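## Task

A free-standing wooden chest with seven shallow drawers sits on the table, drawer fronts facing the arm. Its uppermost drawer contains three small round tea tins. Pull that drawer open and place one tin (upright or on its side) so it rests entirely on the table. At the end the remaining two tins must still be inside that drawer, all seven drawers must be closed, and the chest must not have been shifted from its spot. Nothing may still be in motion, the robot must not squeeze any tin, drawer or the chest between two contacts (even gently), and it must not carry over one fifth of any of their weights, friction included. Release everything and pull the hand away at the end.

## Robot and tools

Robot: a single arm carrying a five-fingered right hand. Work is tracked through a hand point that sits 0.05 m in front of the palm, where index pad and thumb tip meet in a pinch. Its own axes: +z runs along the straightened fingers (fingertips extend 0.06-0.07 m past the point), +y points out of the palm, +x goes across the palm toward the little finger. A wrist bracket on the little-finger side protrudes 0.03 m beyond the point in +y and 0.11 m across the palm; it can collide. Rotating the hand, especially about x or y, shifts the hand point slightly.

Scene frame: origin on the table surface below the arm base, +z up, +y to the left when facing along +x. Results report end_effector_position (m) and end_effector_quat_wxyz in this frame, plus velocities, a Hand target line, Wrist force and Wrist torque (in the hand's own axes; noisy, offset up to ~5.5 N, saturating near 100 N; "no reading" is normal at start).

Row format (used by execute_actions and move): 14 numbers, each in [-1, 1], one list for the single arm: dx, dy, dz, rx, ry, rz, little, ring, middle, index, thumb_bend, thumb_turn, force_limit, speed. The first six are an offset, not a pose: they are measured in the hand point's own axes from its measured pose at the start of the action (for the first action of a call, the last pose a result reported). Scale: 1.0 = 0.6 m for dx, dy, dz and 180 degrees for the rotation vector rx, ry, rz. Hand numbers are absolute targets: fingers and thumb_bend -1 straight, +1 fully curled; thumb_turn -1 beside the palm, +1 opposite the fingers. A pinch is roughly index +0.22, thumb_bend +0.75, thumb_turn +0.57. force_limit maps -1..+1 to about 0..10 N at the fingertip (0..15 N for the two thumb motors) and only stops closing motors. speed maps -1..+1 to near zero..full speed (full travel 0.6 s). Close at speed -0.9 or lower for a gentle grip. Wrapping with the thumb turned in fits objects 0.035-0.08 m wide; turn the thumb before arriving.

execute_actions(actions): a list of actions; each action is up to 15 rows, one per 1/30 s step, the last row held to fill 15 steps. Every row is offset from the action's start pose, not from the previous row. An empty list just returns state and images. Per step the commanded pose is clipped to 100 mm and 16 degrees from the measured pose, so large offsets need several actions; motion lags commands by ~0.17 s.

move(target, speed, stop_force, blocking): target is one 14-number row, offset from the pose in the latest result that shows one. It follows a straight path; speed in m/s, 0.002-0.5 (default 0.25), turning limited to twice that in rad/s; paths last 0.5-10 s. It does not avoid obstacles. stop_force (13-80 N, optional, not in the first 0.2 s) ends the path when the wrist senses that much extra push against the direction of travel, then backs off two steps; use it only with slow, non-rotating moves, and omit it when moving away from something you touch. blocking=false returns after 0.5 s (not allowed with stop_force); poll with wait(0) and don't issue other motion until it ends. The result adds a "move:" line: done, contact, off_target, moving, held or fault, plus limits such as paced (clipped) or held (check blocked steps), and distance from target.

wait(seconds): 0-10 s, holding the last command. stop(): brakes a running move. zoom_image(camera, region): camera is cam_high (896x504) or cam_wrist (504x504); region [x0, y0, x1, y1] in pixels, at most 504x504. show_instructions(): shows reference images. finished_scene(scene): ends the scene with that number (1 or 2); irreversible.

Hand state in results: hand_measured, hand_stopped_by (moving, target, force, stalled, fault), hand_load_n (positive = finger pushed open), hand_force_limit, hand_speed, all in the row's motor order. A grip lost shows as loads near 0. To loosen, send targets more open than hand_measured; to squeeze more, raise force_limit and send a more-closed target.

Cautions: the arm is stiff; commanding past a firm contact can trigger a fault. Contact torque at a joint limit (elbow 136 N m, wrist joints 49.1 N m) or 150 N external force halts the arm for 10 s and skips the rest of the call. Holding loads heats motors; 85 °C brakes the arm. A "pose unreachable" line means the clearance check altered the command. Move slowly near the chest so it does not slide, don't drop or knock anything off the table, watch for occasional pushes on loose objects, close drawers gently, then open the hand and retreat so nothing is pinched or supported before ending.

Each tool is called after "Emit:" as name(argument=value, ...), one argument or row to a line, values as JSON.

Reference images:

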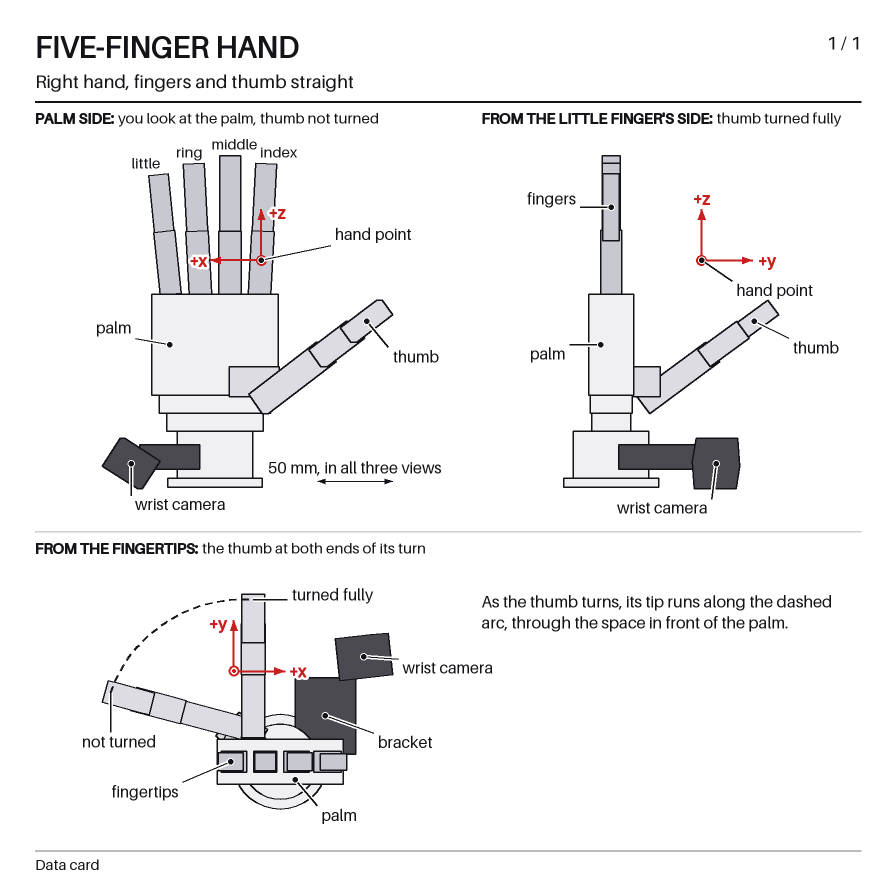

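## Session

Emit:
execute_actions(
  actions=[],
)

Scene clock: 0.00 s.
end_effector_position=(+0.7970, +0.3912, +0.1816) hand_measured=(-1.000, -1.000, -1.000, -1.000, -1.000, -1.000) hand_load_n=(+0.0, +0.0, +0.0, +0.0, +0.0, +0.0) hand_stopped_by=(target, target, target, target, target, target) hand_force_limit=0.00 hand_speed=-0.80 end_effector_quat_wxyz=(+0.057, +0.852, +0.432, +0.289) end_effector_velocity=(+0.000, -0.000, +0.001) end_effector_angular_velocity=(+0.000, +0.000, -0.001)
Joint positions: [ 0.343 -1.007  1.518  0.463  1.608  0.968]
Joint velocities: [-0.001 -0.001 -0.001  0.002 -0.     0.   ]
Wrist force (N, on the end effector, along its own x y z axes, offset not removed): no reading
Wrist torque (N m, same axes, about the end effector's origin, offset not removed): no reading
Hand target: +0.797, +0.391, +0.182; +0.057, +0.852, +0.432, +0.289

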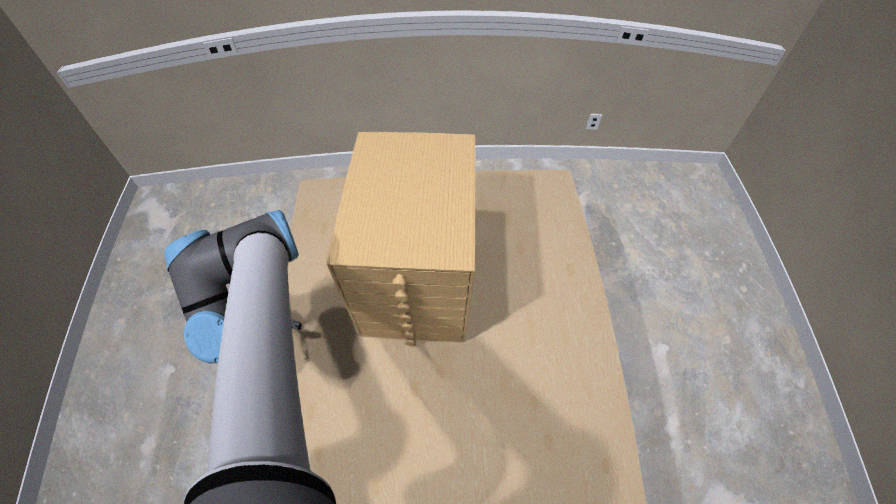

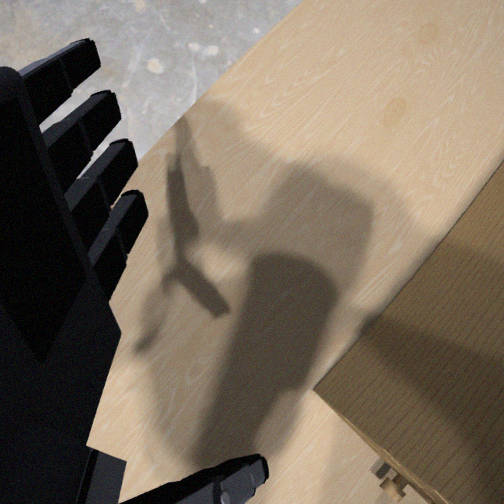

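Emit:
zoom_image(
  camera="cam_high",
  region=[310, 240, 500, 360],
)

Emit:
zoom_image(
  camera="cam_wrist",
  region=[300, 360, 504, 504],
)

Region (310, 240, 500, 360) of cam_high's 896x504 image, scaled by 2.653, with more detail than that image has; it fills the top 318 rows of this view, and the rest is white.

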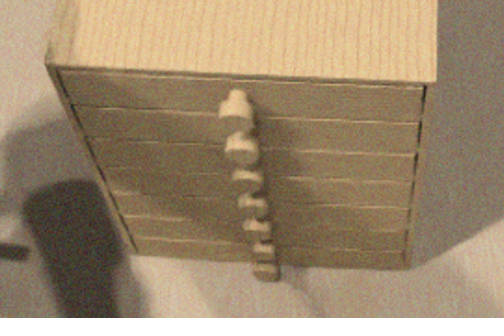

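Region (300, 360, 504, 504) of cam_wrist's 504x504 image, scaled by 2.471, with more detail than that image has; it fills the top 356 rows of this view, and the rest is white.

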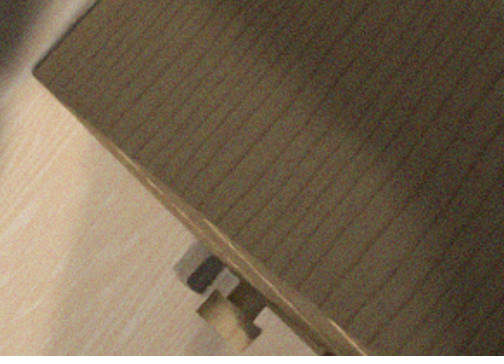

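Emit:
move(
  target=[-0.0365,-0.006,-0.5053,0.155,-0.1144,-0.1672,-1,-1,-1,-0.5,0.3,0.57,0,0.5],
  speed=0.3,
)

Scene clock: 16.10 s.
end_effector_position=(+0.6204, +0.3304, +0.4210) hand_measured=(-1.000, -1.000, -1.000, -0.500, +0.300, +0.570) hand_load_n=(+0.0, +0.0, +0.0, +0.0, +0.0, +0.0) hand_stopped_by=(target, target, target, target, target, target) hand_force_limit=0.00 hand_speed=0.50 end_effector_quat_wxyz=(+0.001, +0.739, +0.674, -0.000) end_effector_velocity=(-0.002, +0.000, +0.001) end_effector_angular_velocity=(-0.004, +0.005, +0.005)
Joint positions: [ 0.308 -1.224  1.423  1.372  1.568  0.402]
Joint velocities: [ 0.001 -0.    -0.001  0.007  0.002 -0.004]
Wrist force (N, on the end effector, along its own x y z axes, offset not removed): [-3.9 -4.2 1.4]
Wrist torque (N m, same axes, about the end effector's origin, offset not removed): [-0.66 0.49 -0.53]
Hand target: +0.620, +0.330, +0.421; +0.000, +0.738, +0.674, -0.001
Off the commanded pose: 0.001 m, 0 deg.
move: done
camera_calibration (this result's frames):
cam_wrist: T_world_to_cam=[[0.973099, -0.229874, 0.0153808, -0.531404], [-0.202595, -0.82201, 0.532217, 0.171713], [-0.1097, -0.521015, -0.846469, 0.722266], [0, 0, 0, 1]] pos_world=[0.631129, 0.395305, 0.528161]

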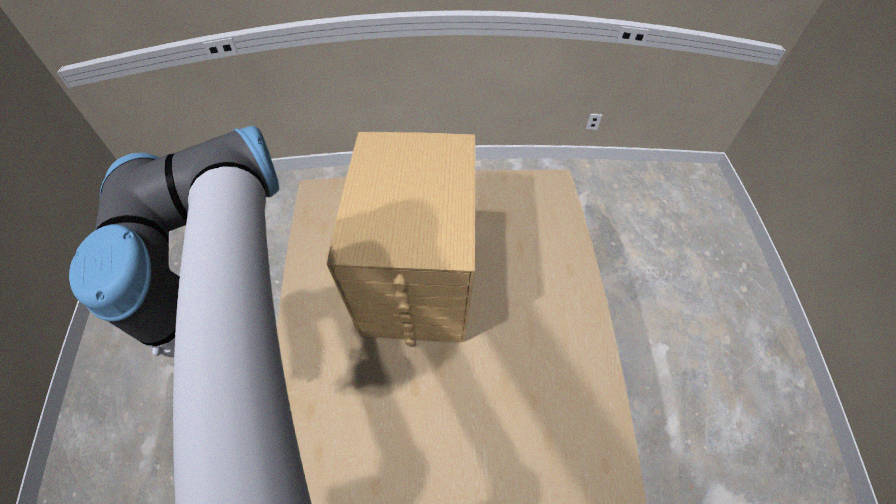

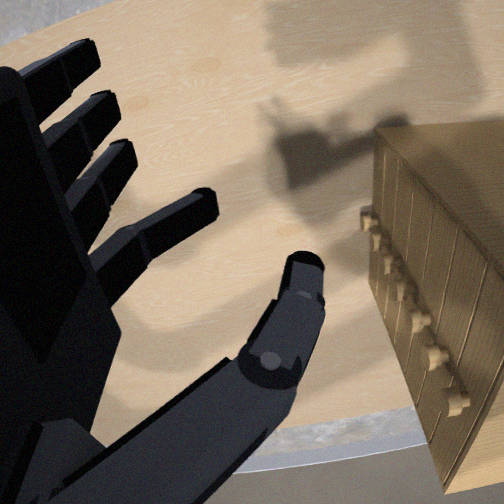

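Emit:
move(
  target=[-0.3355,0.0805,-0.033,0,0,0,-1,-1,-1,-0.5,0.6,0.57,0,0.5],
  speed=0.3,
)

Scene clock: 21.23 s.
end_effector_position=(+0.6501, +0.1259, +0.4407) hand_measured=(-1.000, -1.000, -1.000, -0.500, +0.600, +0.570) hand_load_n=(+0.0, +0.0, +0.0, +0.0, +0.0, +0.0) hand_stopped_by=(target, target, target, target, target, target) hand_force_limit=0.00 hand_speed=0.50 end_effector_quat_wxyz=(+0.000, +0.739, +0.674, -0.000) end_effector_velocity=(+0.000, -0.003, +0.000) end_effector_angular_velocity=(+0.000, -0.000, +0.000)
Joint positions: [-0.028 -1.325  1.522  1.375  1.567  0.067]
Joint velocities: [-0.004 -0.001  0.     0.001 -0.    -0.005]
Wrist force (N, on the end effector, along its own x y z axes, offset not removed): [-3.9 -2.1 0.6]
Wrist torque (N m, same axes, about the end effector's origin, offset not removed): [-0.36 0.59 -0.29]
Hand target: +0.650, +0.126, +0.441; +0.000, +0.739, +0.674, -0.000
Off the commanded pose: 0.000 m, 0 deg.
move: done
camera_calibration (this result's frames):
cam_wrist: T_world_to_cam=[[0.973091, -0.229947, 0.0147503, -0.607317], [-0.202411, -0.822469, 0.531578, -0.000604015], [-0.110103, -0.52026, -0.846881, 0.636058], [0, 0, 0, 1]] pos_world=[0.660885, 0.190768, 0.547945]

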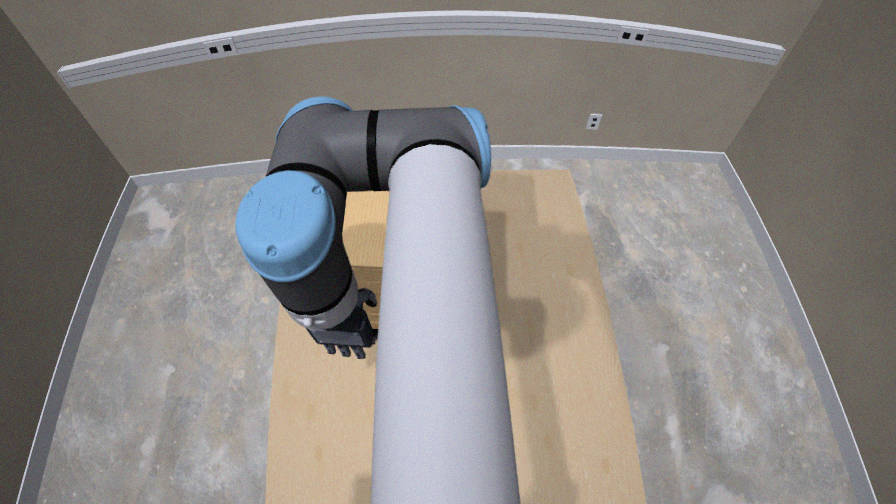

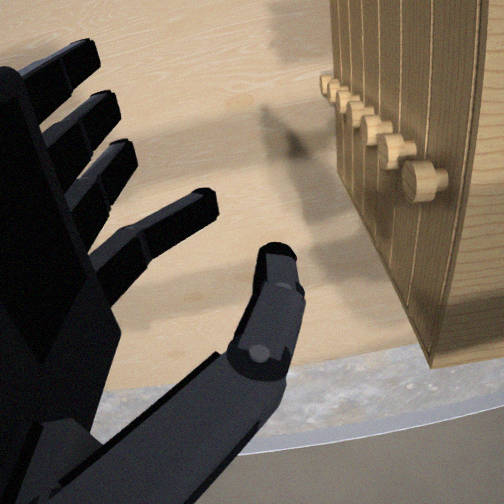

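Emit:
zoom_image(
  camera="cam_wrist",
  region=[360, 110, 500, 230],
)

Region (360, 110, 500, 230) of cam_wrist's 504x504 image, scaled by 3.600, with more detail than that image has; it fills the top 432 rows of this view, and the rest is white.

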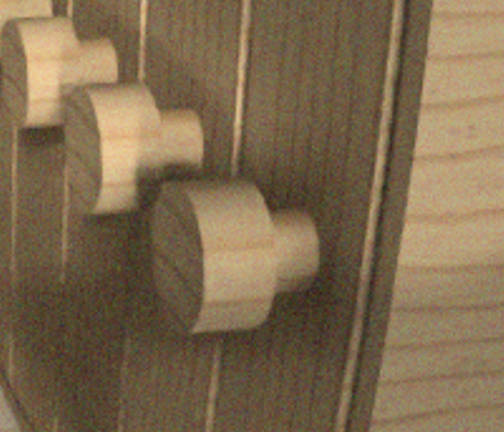

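Emit:
move(
  target=[-0.0415,0.059,0.148,0,0,0.006,-1,-1,-1,-0.1,0.72,0.57,0,0.5],
  speed=0.2,
)

Scene clock: 31.10 s.
end_effector_position=(+0.6830, +0.0981, +0.3522) hand_measured=(-1.000, -1.000, -1.000, -0.100, +0.720, +0.570) hand_load_n=(+0.0, +0.0, +0.0, +0.0, +0.0, +0.0) hand_stopped_by=(target, target, target, target, target, target) hand_force_limit=0.00 hand_speed=0.50 end_effector_quat_wxyz=(+0.000, +0.745, +0.667, -0.000) end_effector_velocity=(+0.001, -0.001, -0.001) end_effector_angular_velocity=(-0.000, -0.004, -0.001)
Joint positions: [-0.069 -1.244  1.576  1.24   1.567  0.044]
Joint velocities: [-0.001  0.001  0.001 -0.005  0.     0.   ]
Wrist force (N, on the end effector, along its own x y z axes, offset not removed): [-2.6 -1.3 0.3]
Wrist torque (N m, same axes, about the end effector's origin, offset not removed): [-0.13 0.41 -0.20]
Hand target: +0.683, +0.098, +0.352; +0.000, +0.745, +0.667, -0.000
Off the commanded pose: 0.000 m, 0 deg.
move: done
camera_calibration (this result's frames):
cam_wrist: T_world_to_cam=[[0.968597, -0.248201, 0.0146837, -0.63956], [-0.217818, -0.818587, 0.531479, 0.0403718], [-0.119894, -0.517988, -0.846944, 0.556766], [0, 0, 0, 1]] pos_world=[0.695022, 0.162706, 0.459484]

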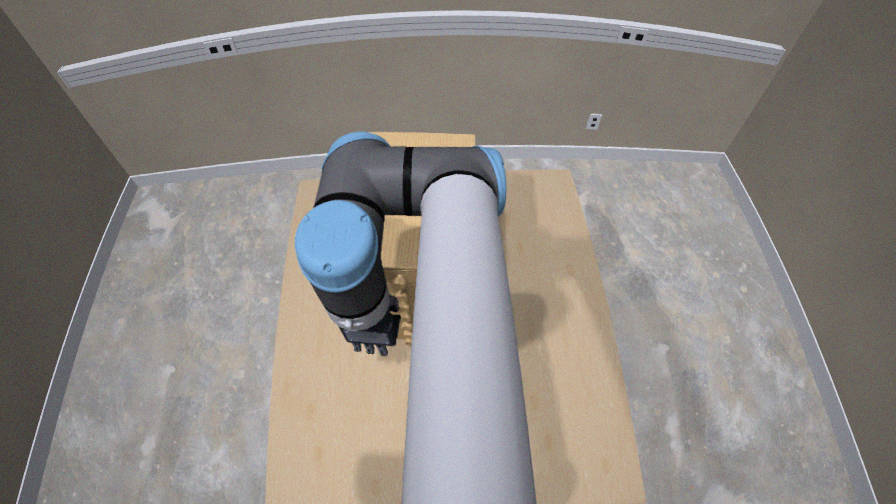

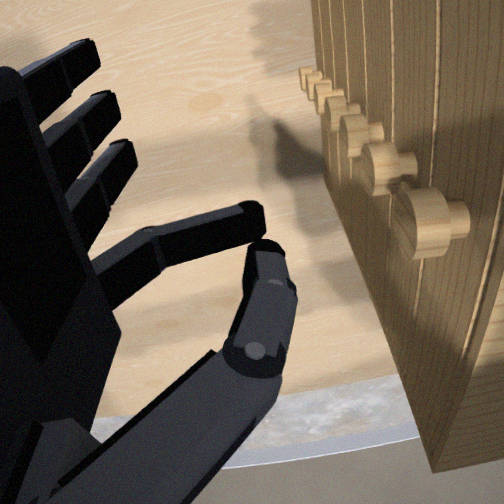

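Emit:
move(
  target=[0,0,-0.01,-0.139,0,0,0.9,0.9,0.9,-0.4,0.72,0.57,0,0.5],
  speed=0.25,
)

Emit:
zoom_image(
  camera="cam_wrist",
  region=[200, 100, 480, 340],
)

Scene clock: 40.03 s.
end_effector_position=(+0.6829, +0.0981, +0.3580) hand_measured=(+0.900, +0.900, +0.900, -0.400, +0.720, +0.570) hand_load_n=(+0.0, +0.0, +0.0, +0.0, +0.0, +0.0) hand_stopped_by=(target, target, target, target, target, target) hand_force_limit=0.00 hand_speed=0.50 end_effector_quat_wxyz=(+0.161, +0.728, +0.651, +0.144) end_effector_velocity=(+0.000, -0.000, -0.000) end_effector_angular_velocity=(-0.002, -0.016, +0.001)
Joint positions: [-0.06  -1.427  1.796  0.769  1.59   0.051]
Joint velocities: [-0.001 -0.006  0.009 -0.02   0.001 -0.002]
Wrist force (N, on the end effector, along its own x y z axes, offset not removed): [-4.8 -6.8 -0.5]
Wrist torque (N m, same axes, about the end effector's origin, offset not removed): [-0.91 0.82 -0.57]
Hand target: +0.683, +0.098, +0.358; +0.161, +0.727, +0.651, +0.145
Off the commanded pose: 0.000 m, 0 deg.
move: done
camera_calibration (this result's frames):
cam_wrist: T_world_to_cam=[[0.870767, -0.237898, 0.430313, -0.7226], [-0.428982, -0.795257, 0.428417, 0.216074], [0.24029, -0.557648, -0.794537, 0.300835], [0, 0, 0, 1]] pos_world=[0.649621, 0.16769, 0.457399]

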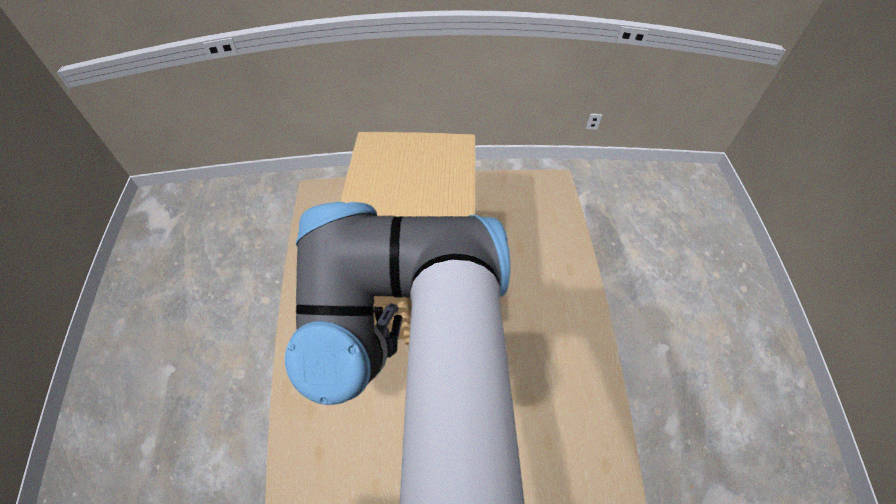

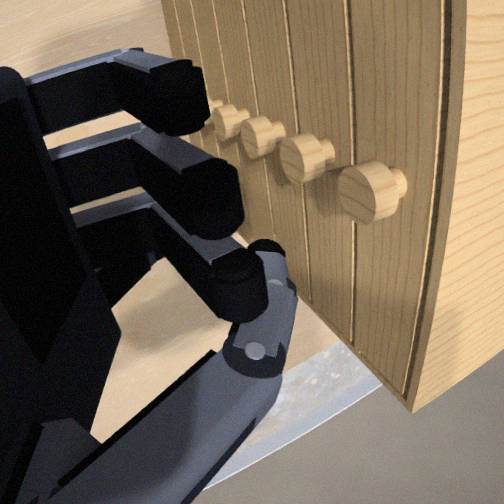

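Region (200, 100, 480, 340) of cam_wrist's 504x504 image, scaled by 1.800, with more detail than that image has; it fills the top 432 rows of this view, and the rest is white.

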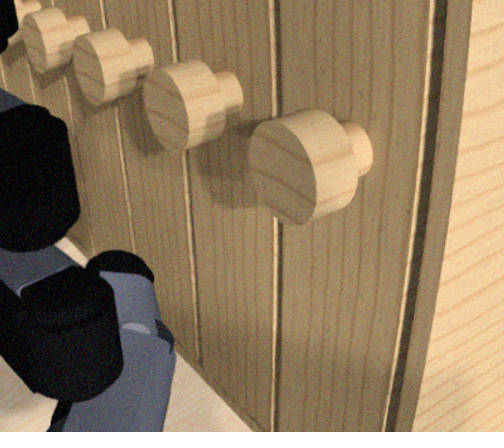

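Emit:
move(
  target=[-0.0043,0.055,0.0257,0,0,0,-1,-1,-1,-0.4,0.72,0.57,0,0.8],
  speed=0.08,
)

Scene clock: 43.60 s.
end_effector_position=(+0.7186, +0.0916, +0.3580) hand_measured=(-1.000, -1.000, -1.000, -0.400, +0.720, +0.570) hand_load_n=(+0.0, +0.0, +0.0, +0.0, +0.0, +0.0) hand_stopped_by=(target, target, target, target, target, target) hand_force_limit=0.00 hand_speed=0.80 end_effector_quat_wxyz=(+0.161, +0.728, +0.651, +0.144) end_effector_velocity=(+0.003, -0.001, +0.000) end_effector_angular_velocity=(-0.001, -0.001, -0.000)
Joint positions: [-0.068 -1.373  1.732  0.779  1.586  0.043]
Joint velocities: [-0.001  0.004 -0.004 -0.     0.001 -0.001]
Wrist force (N, on the end effector, along its own x y z axes, offset not removed): [-3.0 -6.1 -0.4]
Wrist torque (N m, same axes, about the end effector's origin, offset not removed): [-0.83 0.57 -0.39]
Hand target: +0.719, +0.092, +0.358; +0.161, +0.728, +0.651, +0.144
Off the commanded pose: 0.000 m, 0 deg.
move: done
camera_calibration (this result's frames):
cam_wrist: T_world_to_cam=[[0.870759, -0.237903, 0.430326, -0.755204], [-0.428986, -0.79527, 0.428388, 0.226242], [0.24031, -0.557627, -0.794546, 0.288595], [0, 0, 0, 1]] pos_world=[0.685303, 0.161187, 0.457367]

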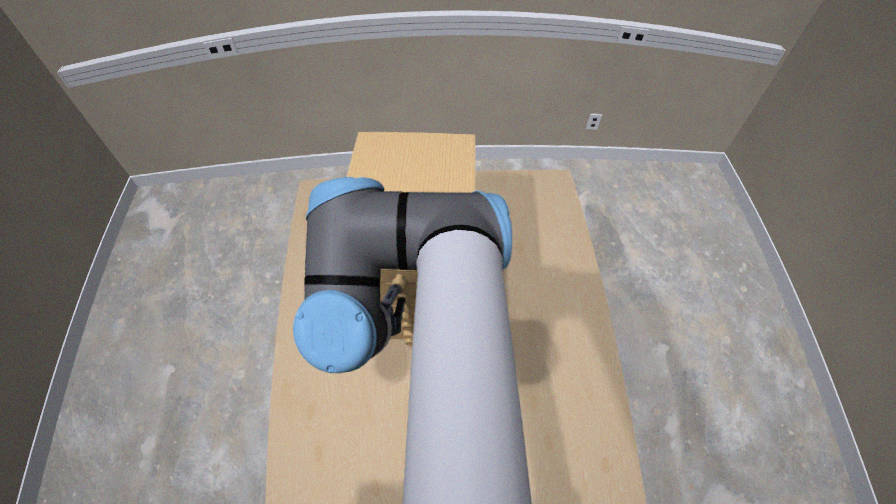

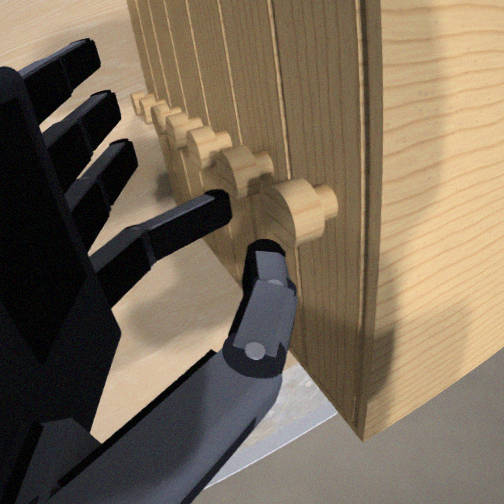

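Emit:
move(
  target=[0,0.0333,0.0155,0,0,0,-1,-1,-1,-0.4,0.72,0.57,0,0.8],
  speed=0.03,
)

Emit:
zoom_image(
  camera="cam_wrist",
  region=[120, 130, 360, 330],
)

Scene clock: 46.27 s.
end_effector_position=(+0.7402, +0.0892, +0.3580) hand_measured=(-1.000, -1.000, -1.000, -0.400, +0.720, +0.570) hand_load_n=(+0.0, +0.0, +0.0, +0.0, +0.0, +0.0) hand_stopped_by=(target, target, target, target, target, target) hand_force_limit=0.00 hand_speed=0.80 end_effector_quat_wxyz=(+0.161, +0.728, +0.651, +0.144) end_effector_velocity=(+0.003, +0.000, -0.001) end_effector_angular_velocity=(-0.000, +0.001, +0.002)
Joint positions: [-0.07  -1.34   1.691  0.787  1.585  0.042]
Joint velocities: [ 0.001  0.006 -0.005  0.001 -0.    -0.002]
Wrist force (N, on the end effector, along its own x y z axes, offset not removed): [-4.0 -2.7 -1.3]
Wrist torque (N m, same axes, about the end effector's origin, offset not removed): [-0.26 0.70 -0.28]
Hand target: +0.741, +0.089, +0.358; +0.161, +0.728, +0.651, +0.144
Off the commanded pose: 0.000 m, 0 deg.
move: done
camera_calibration (this result's frames):
cam_wrist: T_world_to_cam=[[0.870758, -0.237903, 0.430329, -0.774585], [-0.428986, -0.795274, 0.428381, 0.233619], [0.240316, -0.557621, -0.794548, 0.282083], [0, 0, 0, 1]] pos_world=[0.706906, 0.15881, 0.457377]

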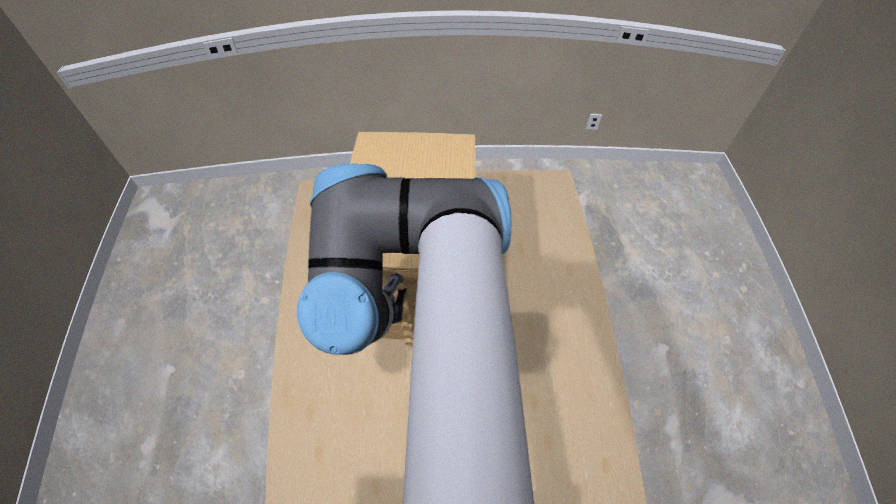

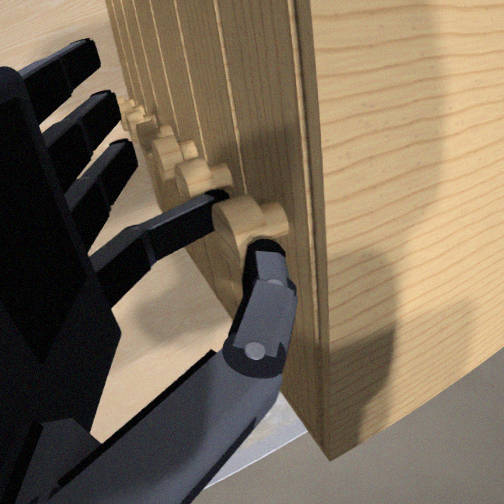

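Region (120, 130, 360, 330) of cam_wrist's 504x504 image, scaled by 2.100, with more detail than that image has.

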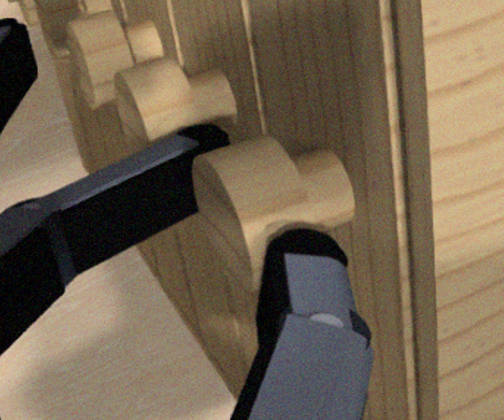

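Emit:
execute_actions(
  actions=[
    [[0,-0.002,0.0045,0,0,0,-1,-1,-1,-0.4,0.72,0.57,0,-0.8]],
    [[0,0,0,0,0,0,-1,-1,-1,0.2,0.72,0.57,0,-0.8]],
    [[0,0,0,0,0,0,-1,-1,-1,0.2,0.72,0.57,0,-0.8]],
  ],
)

Scene clock: 48.60 s.
end_effector_position=(+0.7403, +0.0892, +0.3551) hand_measured=(-1.000, -1.000, -1.000, -0.148, +0.718, +0.570) hand_load_n=(+0.0, +0.0, +0.0, +6.0, +2.0, -0.5) hand_stopped_by=(target, target, target, force, target, target) hand_force_limit=0.00 hand_speed=-0.80 end_effector_quat_wxyz=(+0.161, +0.728, +0.651, +0.144) end_effector_velocity=(-0.000, +0.000, +0.000) end_effector_angular_velocity=(+0.000, -0.000, -0.001)
Joint positions: [-0.07  -1.338  1.694  0.782  1.585  0.042]
Joint velocities: [ 0.    -0.     0.     0.     0.     0.001]
Wrist force (N, on the end effector, along its own x y z axes, offset not removed): [-3.1 -6.0 2.7]
Wrist torque (N m, same axes, about the end effector's origin, offset not removed): [-0.74 0.47 -0.24]
Hand target: +0.740, +0.089, +0.355; +0.161, +0.728, +0.651, +0.144
Off the commanded pose: 0.000 m, 0 deg.
camera_calibration (this result's frames):
cam_wrist: T_world_to_cam=[[0.870767, -0.237905, 0.43031, -0.773388], [-0.428979, -0.795273, 0.42839, 0.234859], [0.240297, -0.557622, -0.794554, 0.279758], [0, 0, 0, 1]] pos_world=[0.706965, 0.158783, 0.454468]

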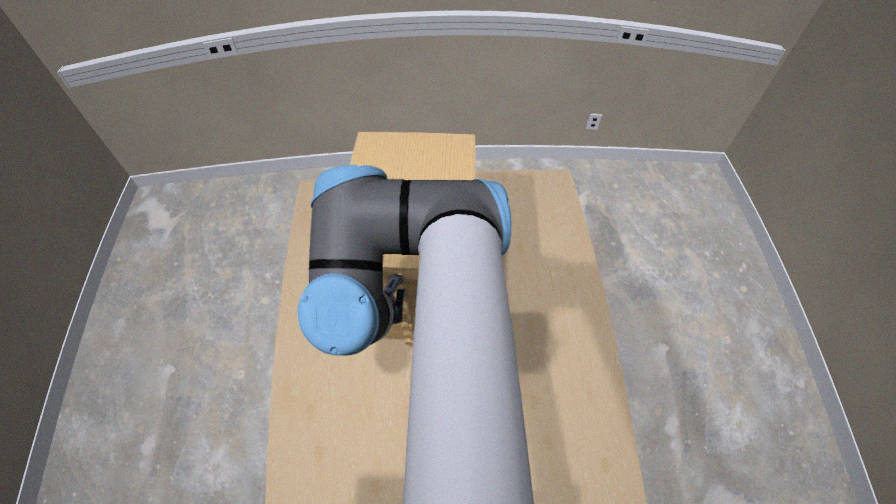

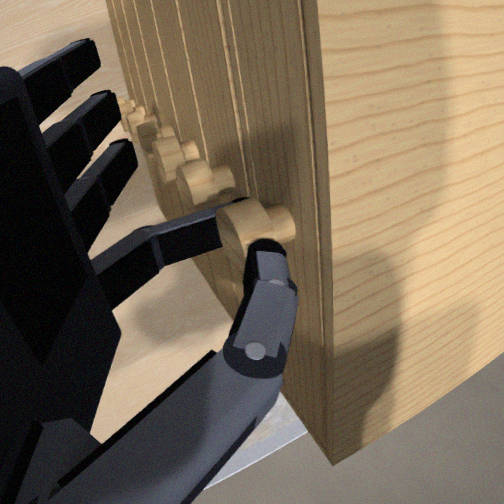

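Emit:
move(
  target=[0,-0.061,-0.0267,0,0,0,-1,-1,-1,0.2,0.72,0.57,0,-0.8],
  speed=0.03,
)

Scene clock: 51.20 s.
end_effector_position=(+0.7009, +0.0935, +0.3542) hand_measured=(-1.000, -1.000, -1.000, -0.148, +0.718, +0.570) hand_load_n=(+0.0, +0.0, +0.0, +6.0, +2.0, -0.5) hand_stopped_by=(target, target, target, force, target, target) hand_force_limit=0.00 hand_speed=-0.80 end_effector_quat_wxyz=(+0.161, +0.728, +0.651, +0.144) end_effector_velocity=(-0.003, +0.001, +0.002) end_effector_angular_velocity=(-0.000, -0.003, +0.002)
Joint positions: [-0.066 -1.398  1.77   0.767  1.587  0.045]
Joint velocities: [ 0.001 -0.007  0.005 -0.001 -0.    -0.001]
Wrist force (N, on the end effector, along its own x y z axes, offset not removed): [-3.1 -2.1 5.0]
Wrist torque (N m, same axes, about the end effector's origin, offset not removed): [-0.50 0.36 -0.31]
Hand target: +0.701, +0.094, +0.354; +0.161, +0.728, +0.651, +0.144
Off the commanded pose: 0.000 m, 0 deg.
move: done
camera_calibration (this result's frames):
cam_wrist: T_world_to_cam=[[0.870767, -0.237903, 0.43031, -0.737647], [-0.42898, -0.795267, 0.428401, 0.221803], [0.240293, -0.557631, -0.794548, 0.290896], [0, 0, 0, 1]] pos_world=[0.667568, 0.163117, 0.453527]

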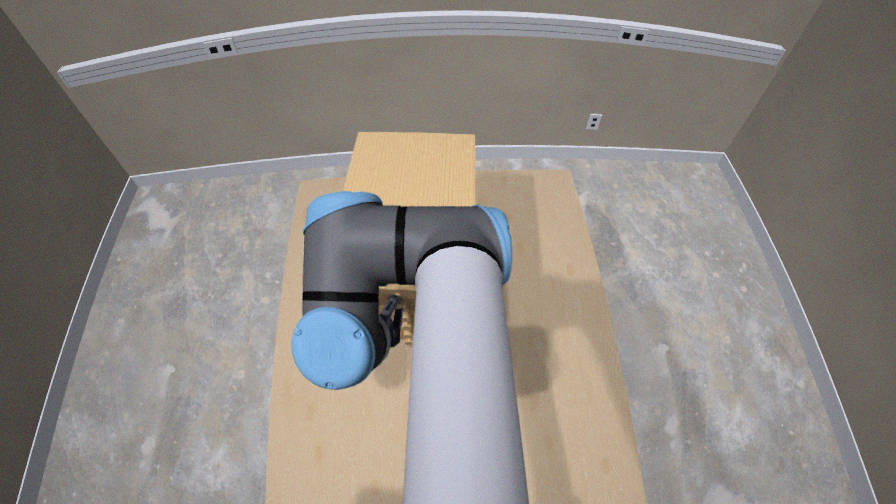

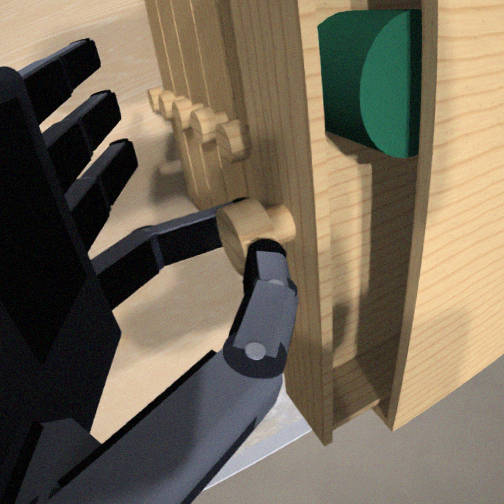

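Emit:
move(
  target=[0,-0.166,-0.0775,0,0,0,-1,-1,-1,0.2,0.72,0.57,0,-0.8],
  speed=0.05,
)

Scene clock: 54.87 s.
end_effector_position=(+0.5919, +0.1055, +0.3542) hand_measured=(-1.000, -1.000, -1.000, -0.148, +0.718, +0.570) hand_load_n=(+0.0, +0.0, +0.0, +6.0, +2.0, -0.5) hand_stopped_by=(target, target, target, force, target, target) hand_force_limit=0.00 hand_speed=-0.80 end_effector_quat_wxyz=(+0.161, +0.728, +0.651, +0.144) end_effector_velocity=(-0.003, -0.000, +0.001) end_effector_angular_velocity=(-0.000, -0.001, -0.000)
Joint positions: [-0.054 -1.569  1.957  0.75   1.592  0.056]
Joint velocities: [-0.    -0.005  0.004  0.     0.     0.   ]
Wrist force (N, on the end effector, along its own x y z axes, offset not removed): [-1.8 -4.9 4.3]
Wrist torque (N m, same axes, about the end effector's origin, offset not removed): [-0.68 0.15 -0.21]
Hand target: +0.592, +0.106, +0.354; +0.161, +0.728, +0.651, +0.144
Off the commanded pose: 0.000 m, 0 deg.
move: done
camera_calibration (this result's frames):
cam_wrist: T_world_to_cam=[[0.870756, -0.237889, 0.43034, -0.639931], [-0.428993, -0.795248, 0.428422, 0.18456], [0.24031, -0.557664, -0.79452, 0.323778], [0, 0, 0, 1]] pos_world=[0.558591, 0.175098, 0.453566]

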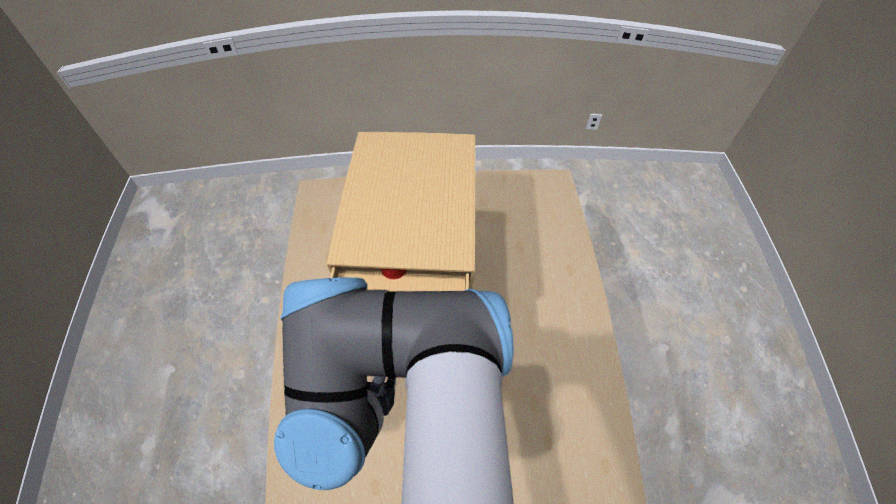

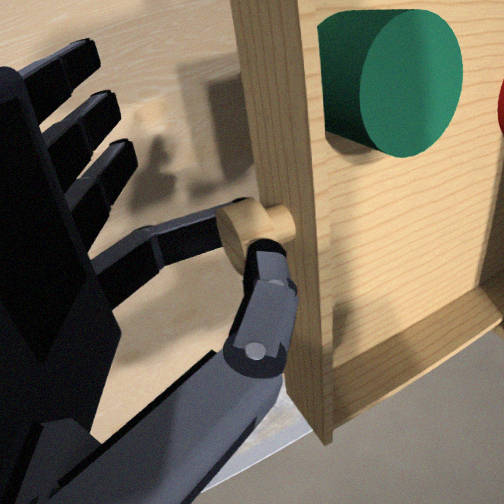

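Emit:
execute_actions(
  actions=[
    [[0,0,0,0,0,0,-1,-1,-1,-0.65,0.6,0.57,0,0.3],[0,0,0,0,0,0,-1,-1,-1,-0.65,0.6,0.57,0,0.3],[0,0,0,0,0,0,-1,-1,-1,-0.65,0.6,0.57,0,0.3],[0,0,0,0,0,0,-1,-1,-1,-0.65,0.6,0.57,0,0.3],[0,0,0,0,0,0,-1,-1,-1,-0.65,0.6,0.57,0,0.3],[0,0.001,-0.002,0,0,0,-1,-1,-1,-0.65,0.6,0.57,0,0.3],[0,0.0015,-0.004,0,0,0,-1,-1,-1,-0.65,0.6,0.57,0,0.3],[0,0.002,-0.006,0,0,0,-1,-1,-1,-0.65,0.6,0.57,0,0.3]],
  ],
)

Emit:
move(
  target=[0,-0.046,-0.065,0,0,0,-1,-1,-1,-0.65,0.6,0.57,0,0.3],
  speed=0.12,
)

Scene clock: 66.93 s.
end_effector_position=(+0.5915, +0.1055, +0.3575) hand_measured=(-1.000, -1.000, -1.000, -0.650, +0.600, +0.570) hand_load_n=(+0.0, +0.0, +0.0, +0.0, +0.0, +0.0) hand_stopped_by=(target, target, target, target, target, target) hand_force_limit=0.00 hand_speed=0.30 end_effector_quat_wxyz=(+0.161, +0.728, +0.651, +0.144) end_effector_velocity=(-0.000, -0.000, +0.005) end_effector_angular_velocity=(-0.000, -0.002, -0.001)
Joint positions: [-0.054 -1.571  1.953  0.756  1.592  0.056]
Joint velocities: [-0.001 -0.005 -0.004  0.007  0.    -0.   ]
Wrist force (N, on the end effector, along its own x y z axes, offset not removed): [-3.9 -3.7 0.8]
Wrist torque (N m, same axes, about the end effector's origin, offset not removed): [-0.50 0.66 -0.41]
Hand target: +0.591, +0.106, +0.358; +0.161, +0.728, +0.651, +0.144
Off the commanded pose: 0.000 m, 0 deg.
camera_calibration (this result's frames):
cam_wrist: T_world_to_cam=[[0.87076, -0.237887, 0.430333, -0.641025], [-0.428987, -0.795251, 0.428424, 0.183021], [0.240306, -0.557661, -0.794523, 0.326523], [0, 0, 0, 1]] pos_world=[0.558227, 0.175145, 0.456874]

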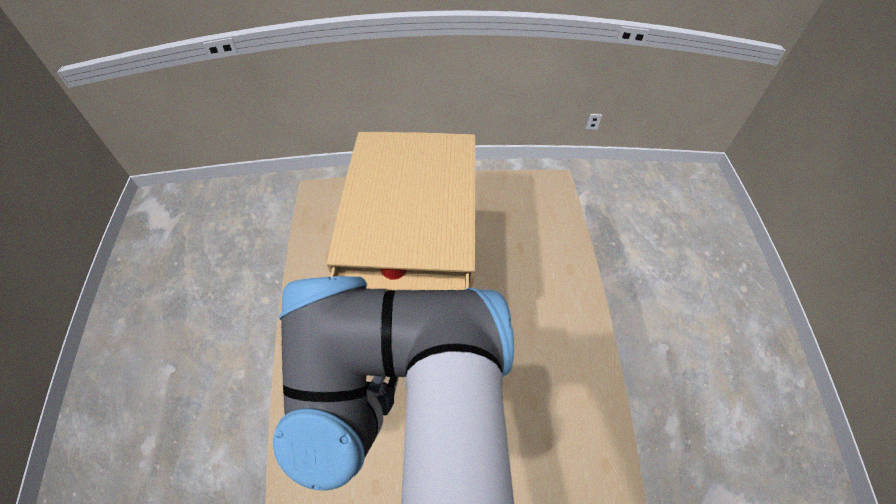

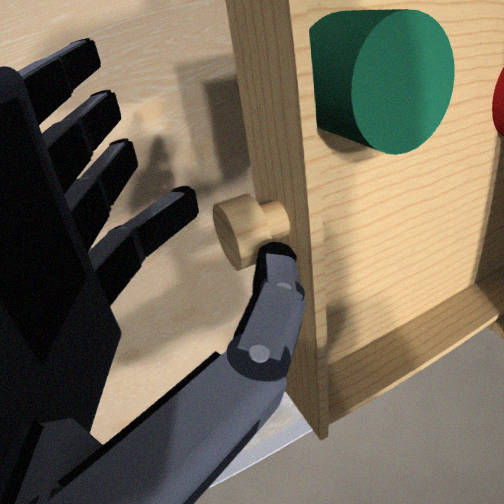

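Scene clock: 67.87 s.
end_effector_position=(+0.5506, +0.1100, +0.3810) hand_measured=(-1.000, -1.000, -1.000, -0.650, +0.600, +0.570) hand_load_n=(+0.0, +0.0, +0.0, +0.0, +0.0, +0.0) hand_stopped_by=(target, target, target, target, target, target) hand_force_limit=0.00 hand_speed=0.30 end_effector_quat_wxyz=(+0.161, +0.728, +0.651, +0.144) end_effector_velocity=(-0.002, -0.000, +0.001) end_effector_angular_velocity=(-0.000, +0.001, -0.001)
Joint positions: [-0.048 -1.652  1.986  0.804  1.594  0.061]
Joint velocities: [-0.    -0.003  0.002  0.003  0.     0.   ]
Wrist force (N, on the end effector, along its own x y z axes, offset not removed): [-4.6 -2.8 -0.8]
Wrist torque (N m, same axes, about the end effector's origin, offset not removed): [-0.28 0.80 -0.41]
Hand target: +0.550, +0.110, +0.381; +0.161, +0.728, +0.651, +0.144
Off the commanded pose: 0.000 m, 0 deg.
move: done
camera_calibration (this result's frames):
cam_wrist: T_world_to_cam=[[0.870757, -0.237882, 0.430343, -0.614427], [-0.428993, -0.79524, 0.428438, 0.158953], [0.240308, -0.557679, -0.79451, 0.357524], [0, 0, 0, 1]] pos_world=[0.51729, 0.179629, 0.480369]

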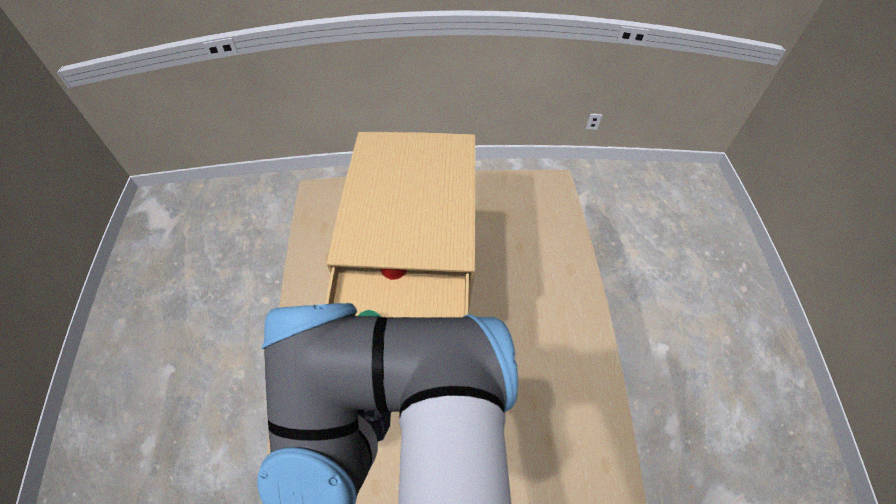

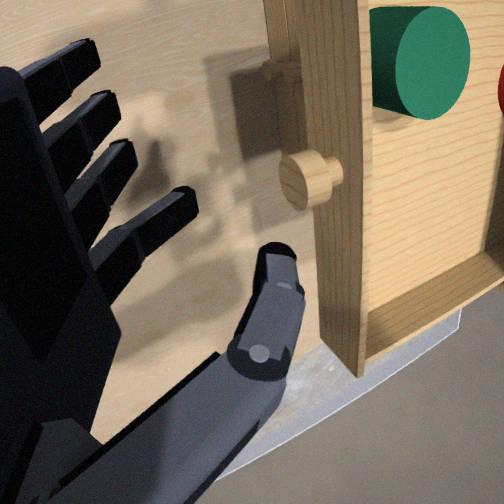

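Emit:
move(
  target=[0.035,0.204,-0.087,0.3229,0.1147,0.5178,-1,-1,-0.65,-0.65,0.1,0.9,0,0.3],
  speed=0.4,
)

Scene clock: 73.90 s.
end_effector_position=(+0.6412, +0.1212, +0.4804) hand_measured=(-1.000, -1.000, -0.650, -0.650, +0.100, +0.900) hand_load_n=(+0.0, +0.0, +0.0, +0.0, +0.0, +0.0) hand_stopped_by=(target, target, target, target, target, target) hand_force_limit=0.00 hand_speed=0.30 end_effector_quat_wxyz=(-0.422, +0.905, -0.050, +0.022) end_effector_velocity=(+0.000, +0.001, +0.002) end_effector_angular_velocity=(+0.007, +0.003, -0.011)
Joint positions: [-0.347 -1.247  1.497  1.598  0.728  1.212]
Joint velocities: [-0.002 -0.002  0.001 -0.002 -0.008  0.01 ]
Wrist force (N, on the end effector, along its own x y z axes, offset not removed): [-2.9 -3.0 1.3]
Wrist torque (N m, same axes, about the end effector's origin, offset not removed): [-0.39 0.24 -0.25]
Hand target: +0.641, +0.121, +0.480; -0.422, +0.905, -0.050, +0.022
Off the commanded pose: 0.001 m, 0 deg.
move: done
camera_calibration (this result's frames):
cam_wrist: T_world_to_cam=[[-0.211112, -0.628325, -0.748759, 0.574074], [-0.867037, -0.233309, 0.440243, 0.371234], [-0.451307, 0.742142, -0.495527, 0.563235], [0, 0, 0, 1]] pos_world=[0.69726, 0.0293171, 0.545508]

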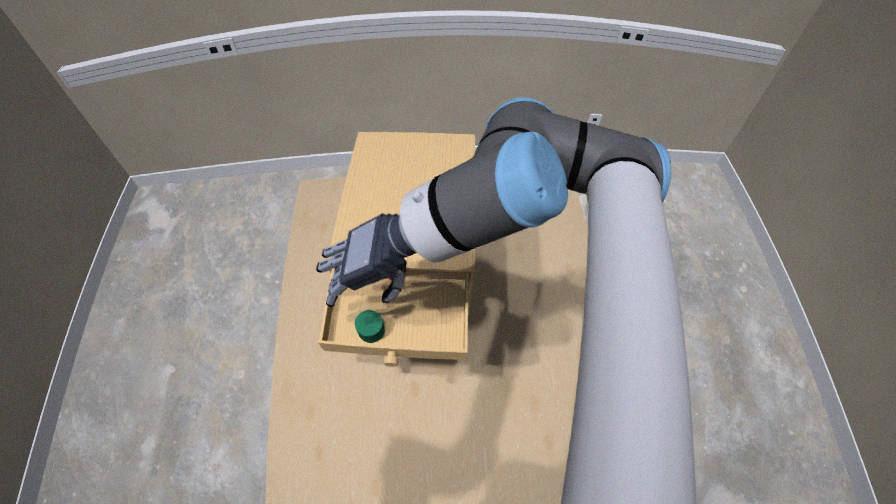

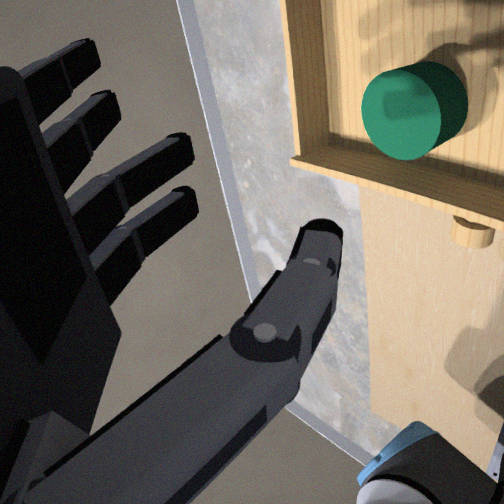

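Emit:
move(
  target=[0.0045,0.1118,0.101,0,0,0,-0.55,-0.55,-0.65,-0.65,0.1,0.9,0,0.3],
  speed=0.15,
)

Emit:
zoom_image(
  camera="cam_high",
  region=[300, 240, 480, 380],
)

Scene clock: 78.87 s.
end_effector_position=(+0.6441, +0.1243, +0.3904) hand_measured=(-0.550, -0.550, -0.650, -0.650, +0.100, +0.900) hand_load_n=(+0.0, +0.0, +0.0, +0.0, +0.0, +0.0) hand_stopped_by=(target, target, target, target, target, target) hand_force_limit=0.00 hand_speed=0.30 end_effector_quat_wxyz=(-0.422, +0.905, -0.050, +0.022) end_effector_velocity=(+0.001, -0.001, -0.003) end_effector_angular_velocity=(-0.000, +0.000, -0.002)
Joint positions: [-0.341 -1.196  1.591  1.445  0.726  1.222]
Joint velocities: [-0.002  0.002  0.002 -0.004  0.     0.   ]
Wrist force (N, on the end effector, along its own x y z axes, offset not removed): [-5.8 -4.5 0.7]
Wrist torque (N m, same axes, about the end effector's origin, offset not removed): [-0.53 0.94 -0.47]
Hand target: +0.644, +0.124, +0.390; -0.422, +0.905, -0.050, +0.022
Off the commanded pose: 0.000 m, 0 deg.
move: done
camera_calibration (this result's frames):
cam_wrist: T_world_to_cam=[[-0.211111, -0.628338, -0.748748, 0.509195], [-0.867028, -0.233316, 0.440256, 0.414139], [-0.451325, 0.742128, -0.495531, 0.517673], [0, 0, 0, 1]] pos_world=[0.700206, 0.0323924, 0.455455]

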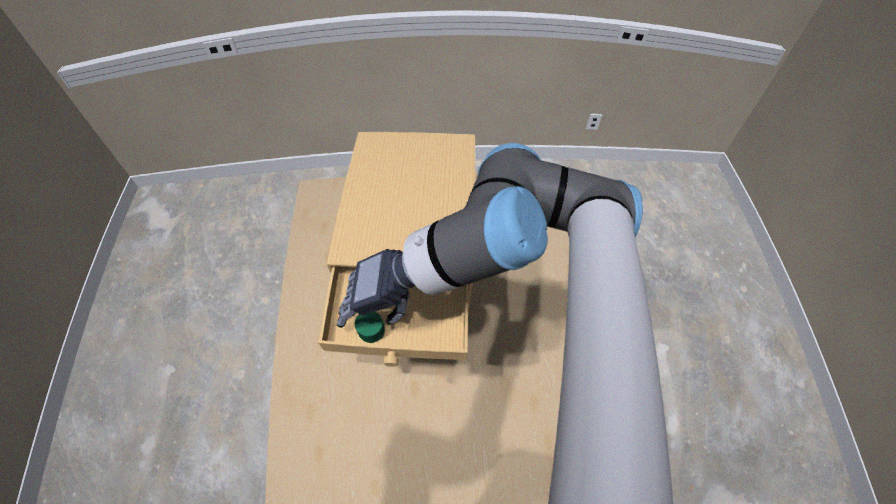

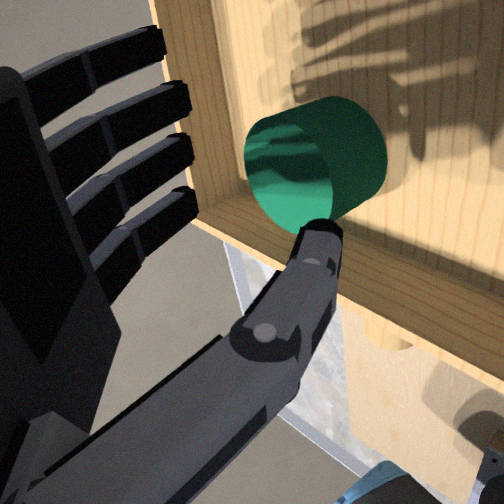

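Region (300, 240, 480, 380) of cam_high's 896x504 image, scaled by 2.800, with more detail than that image has.

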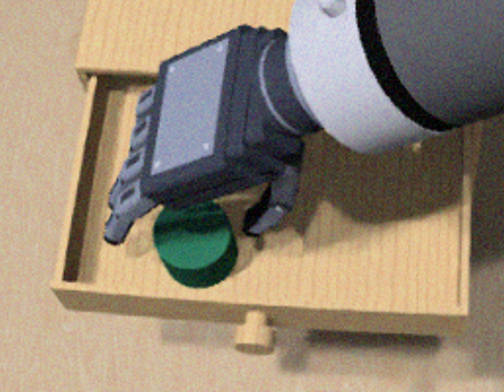

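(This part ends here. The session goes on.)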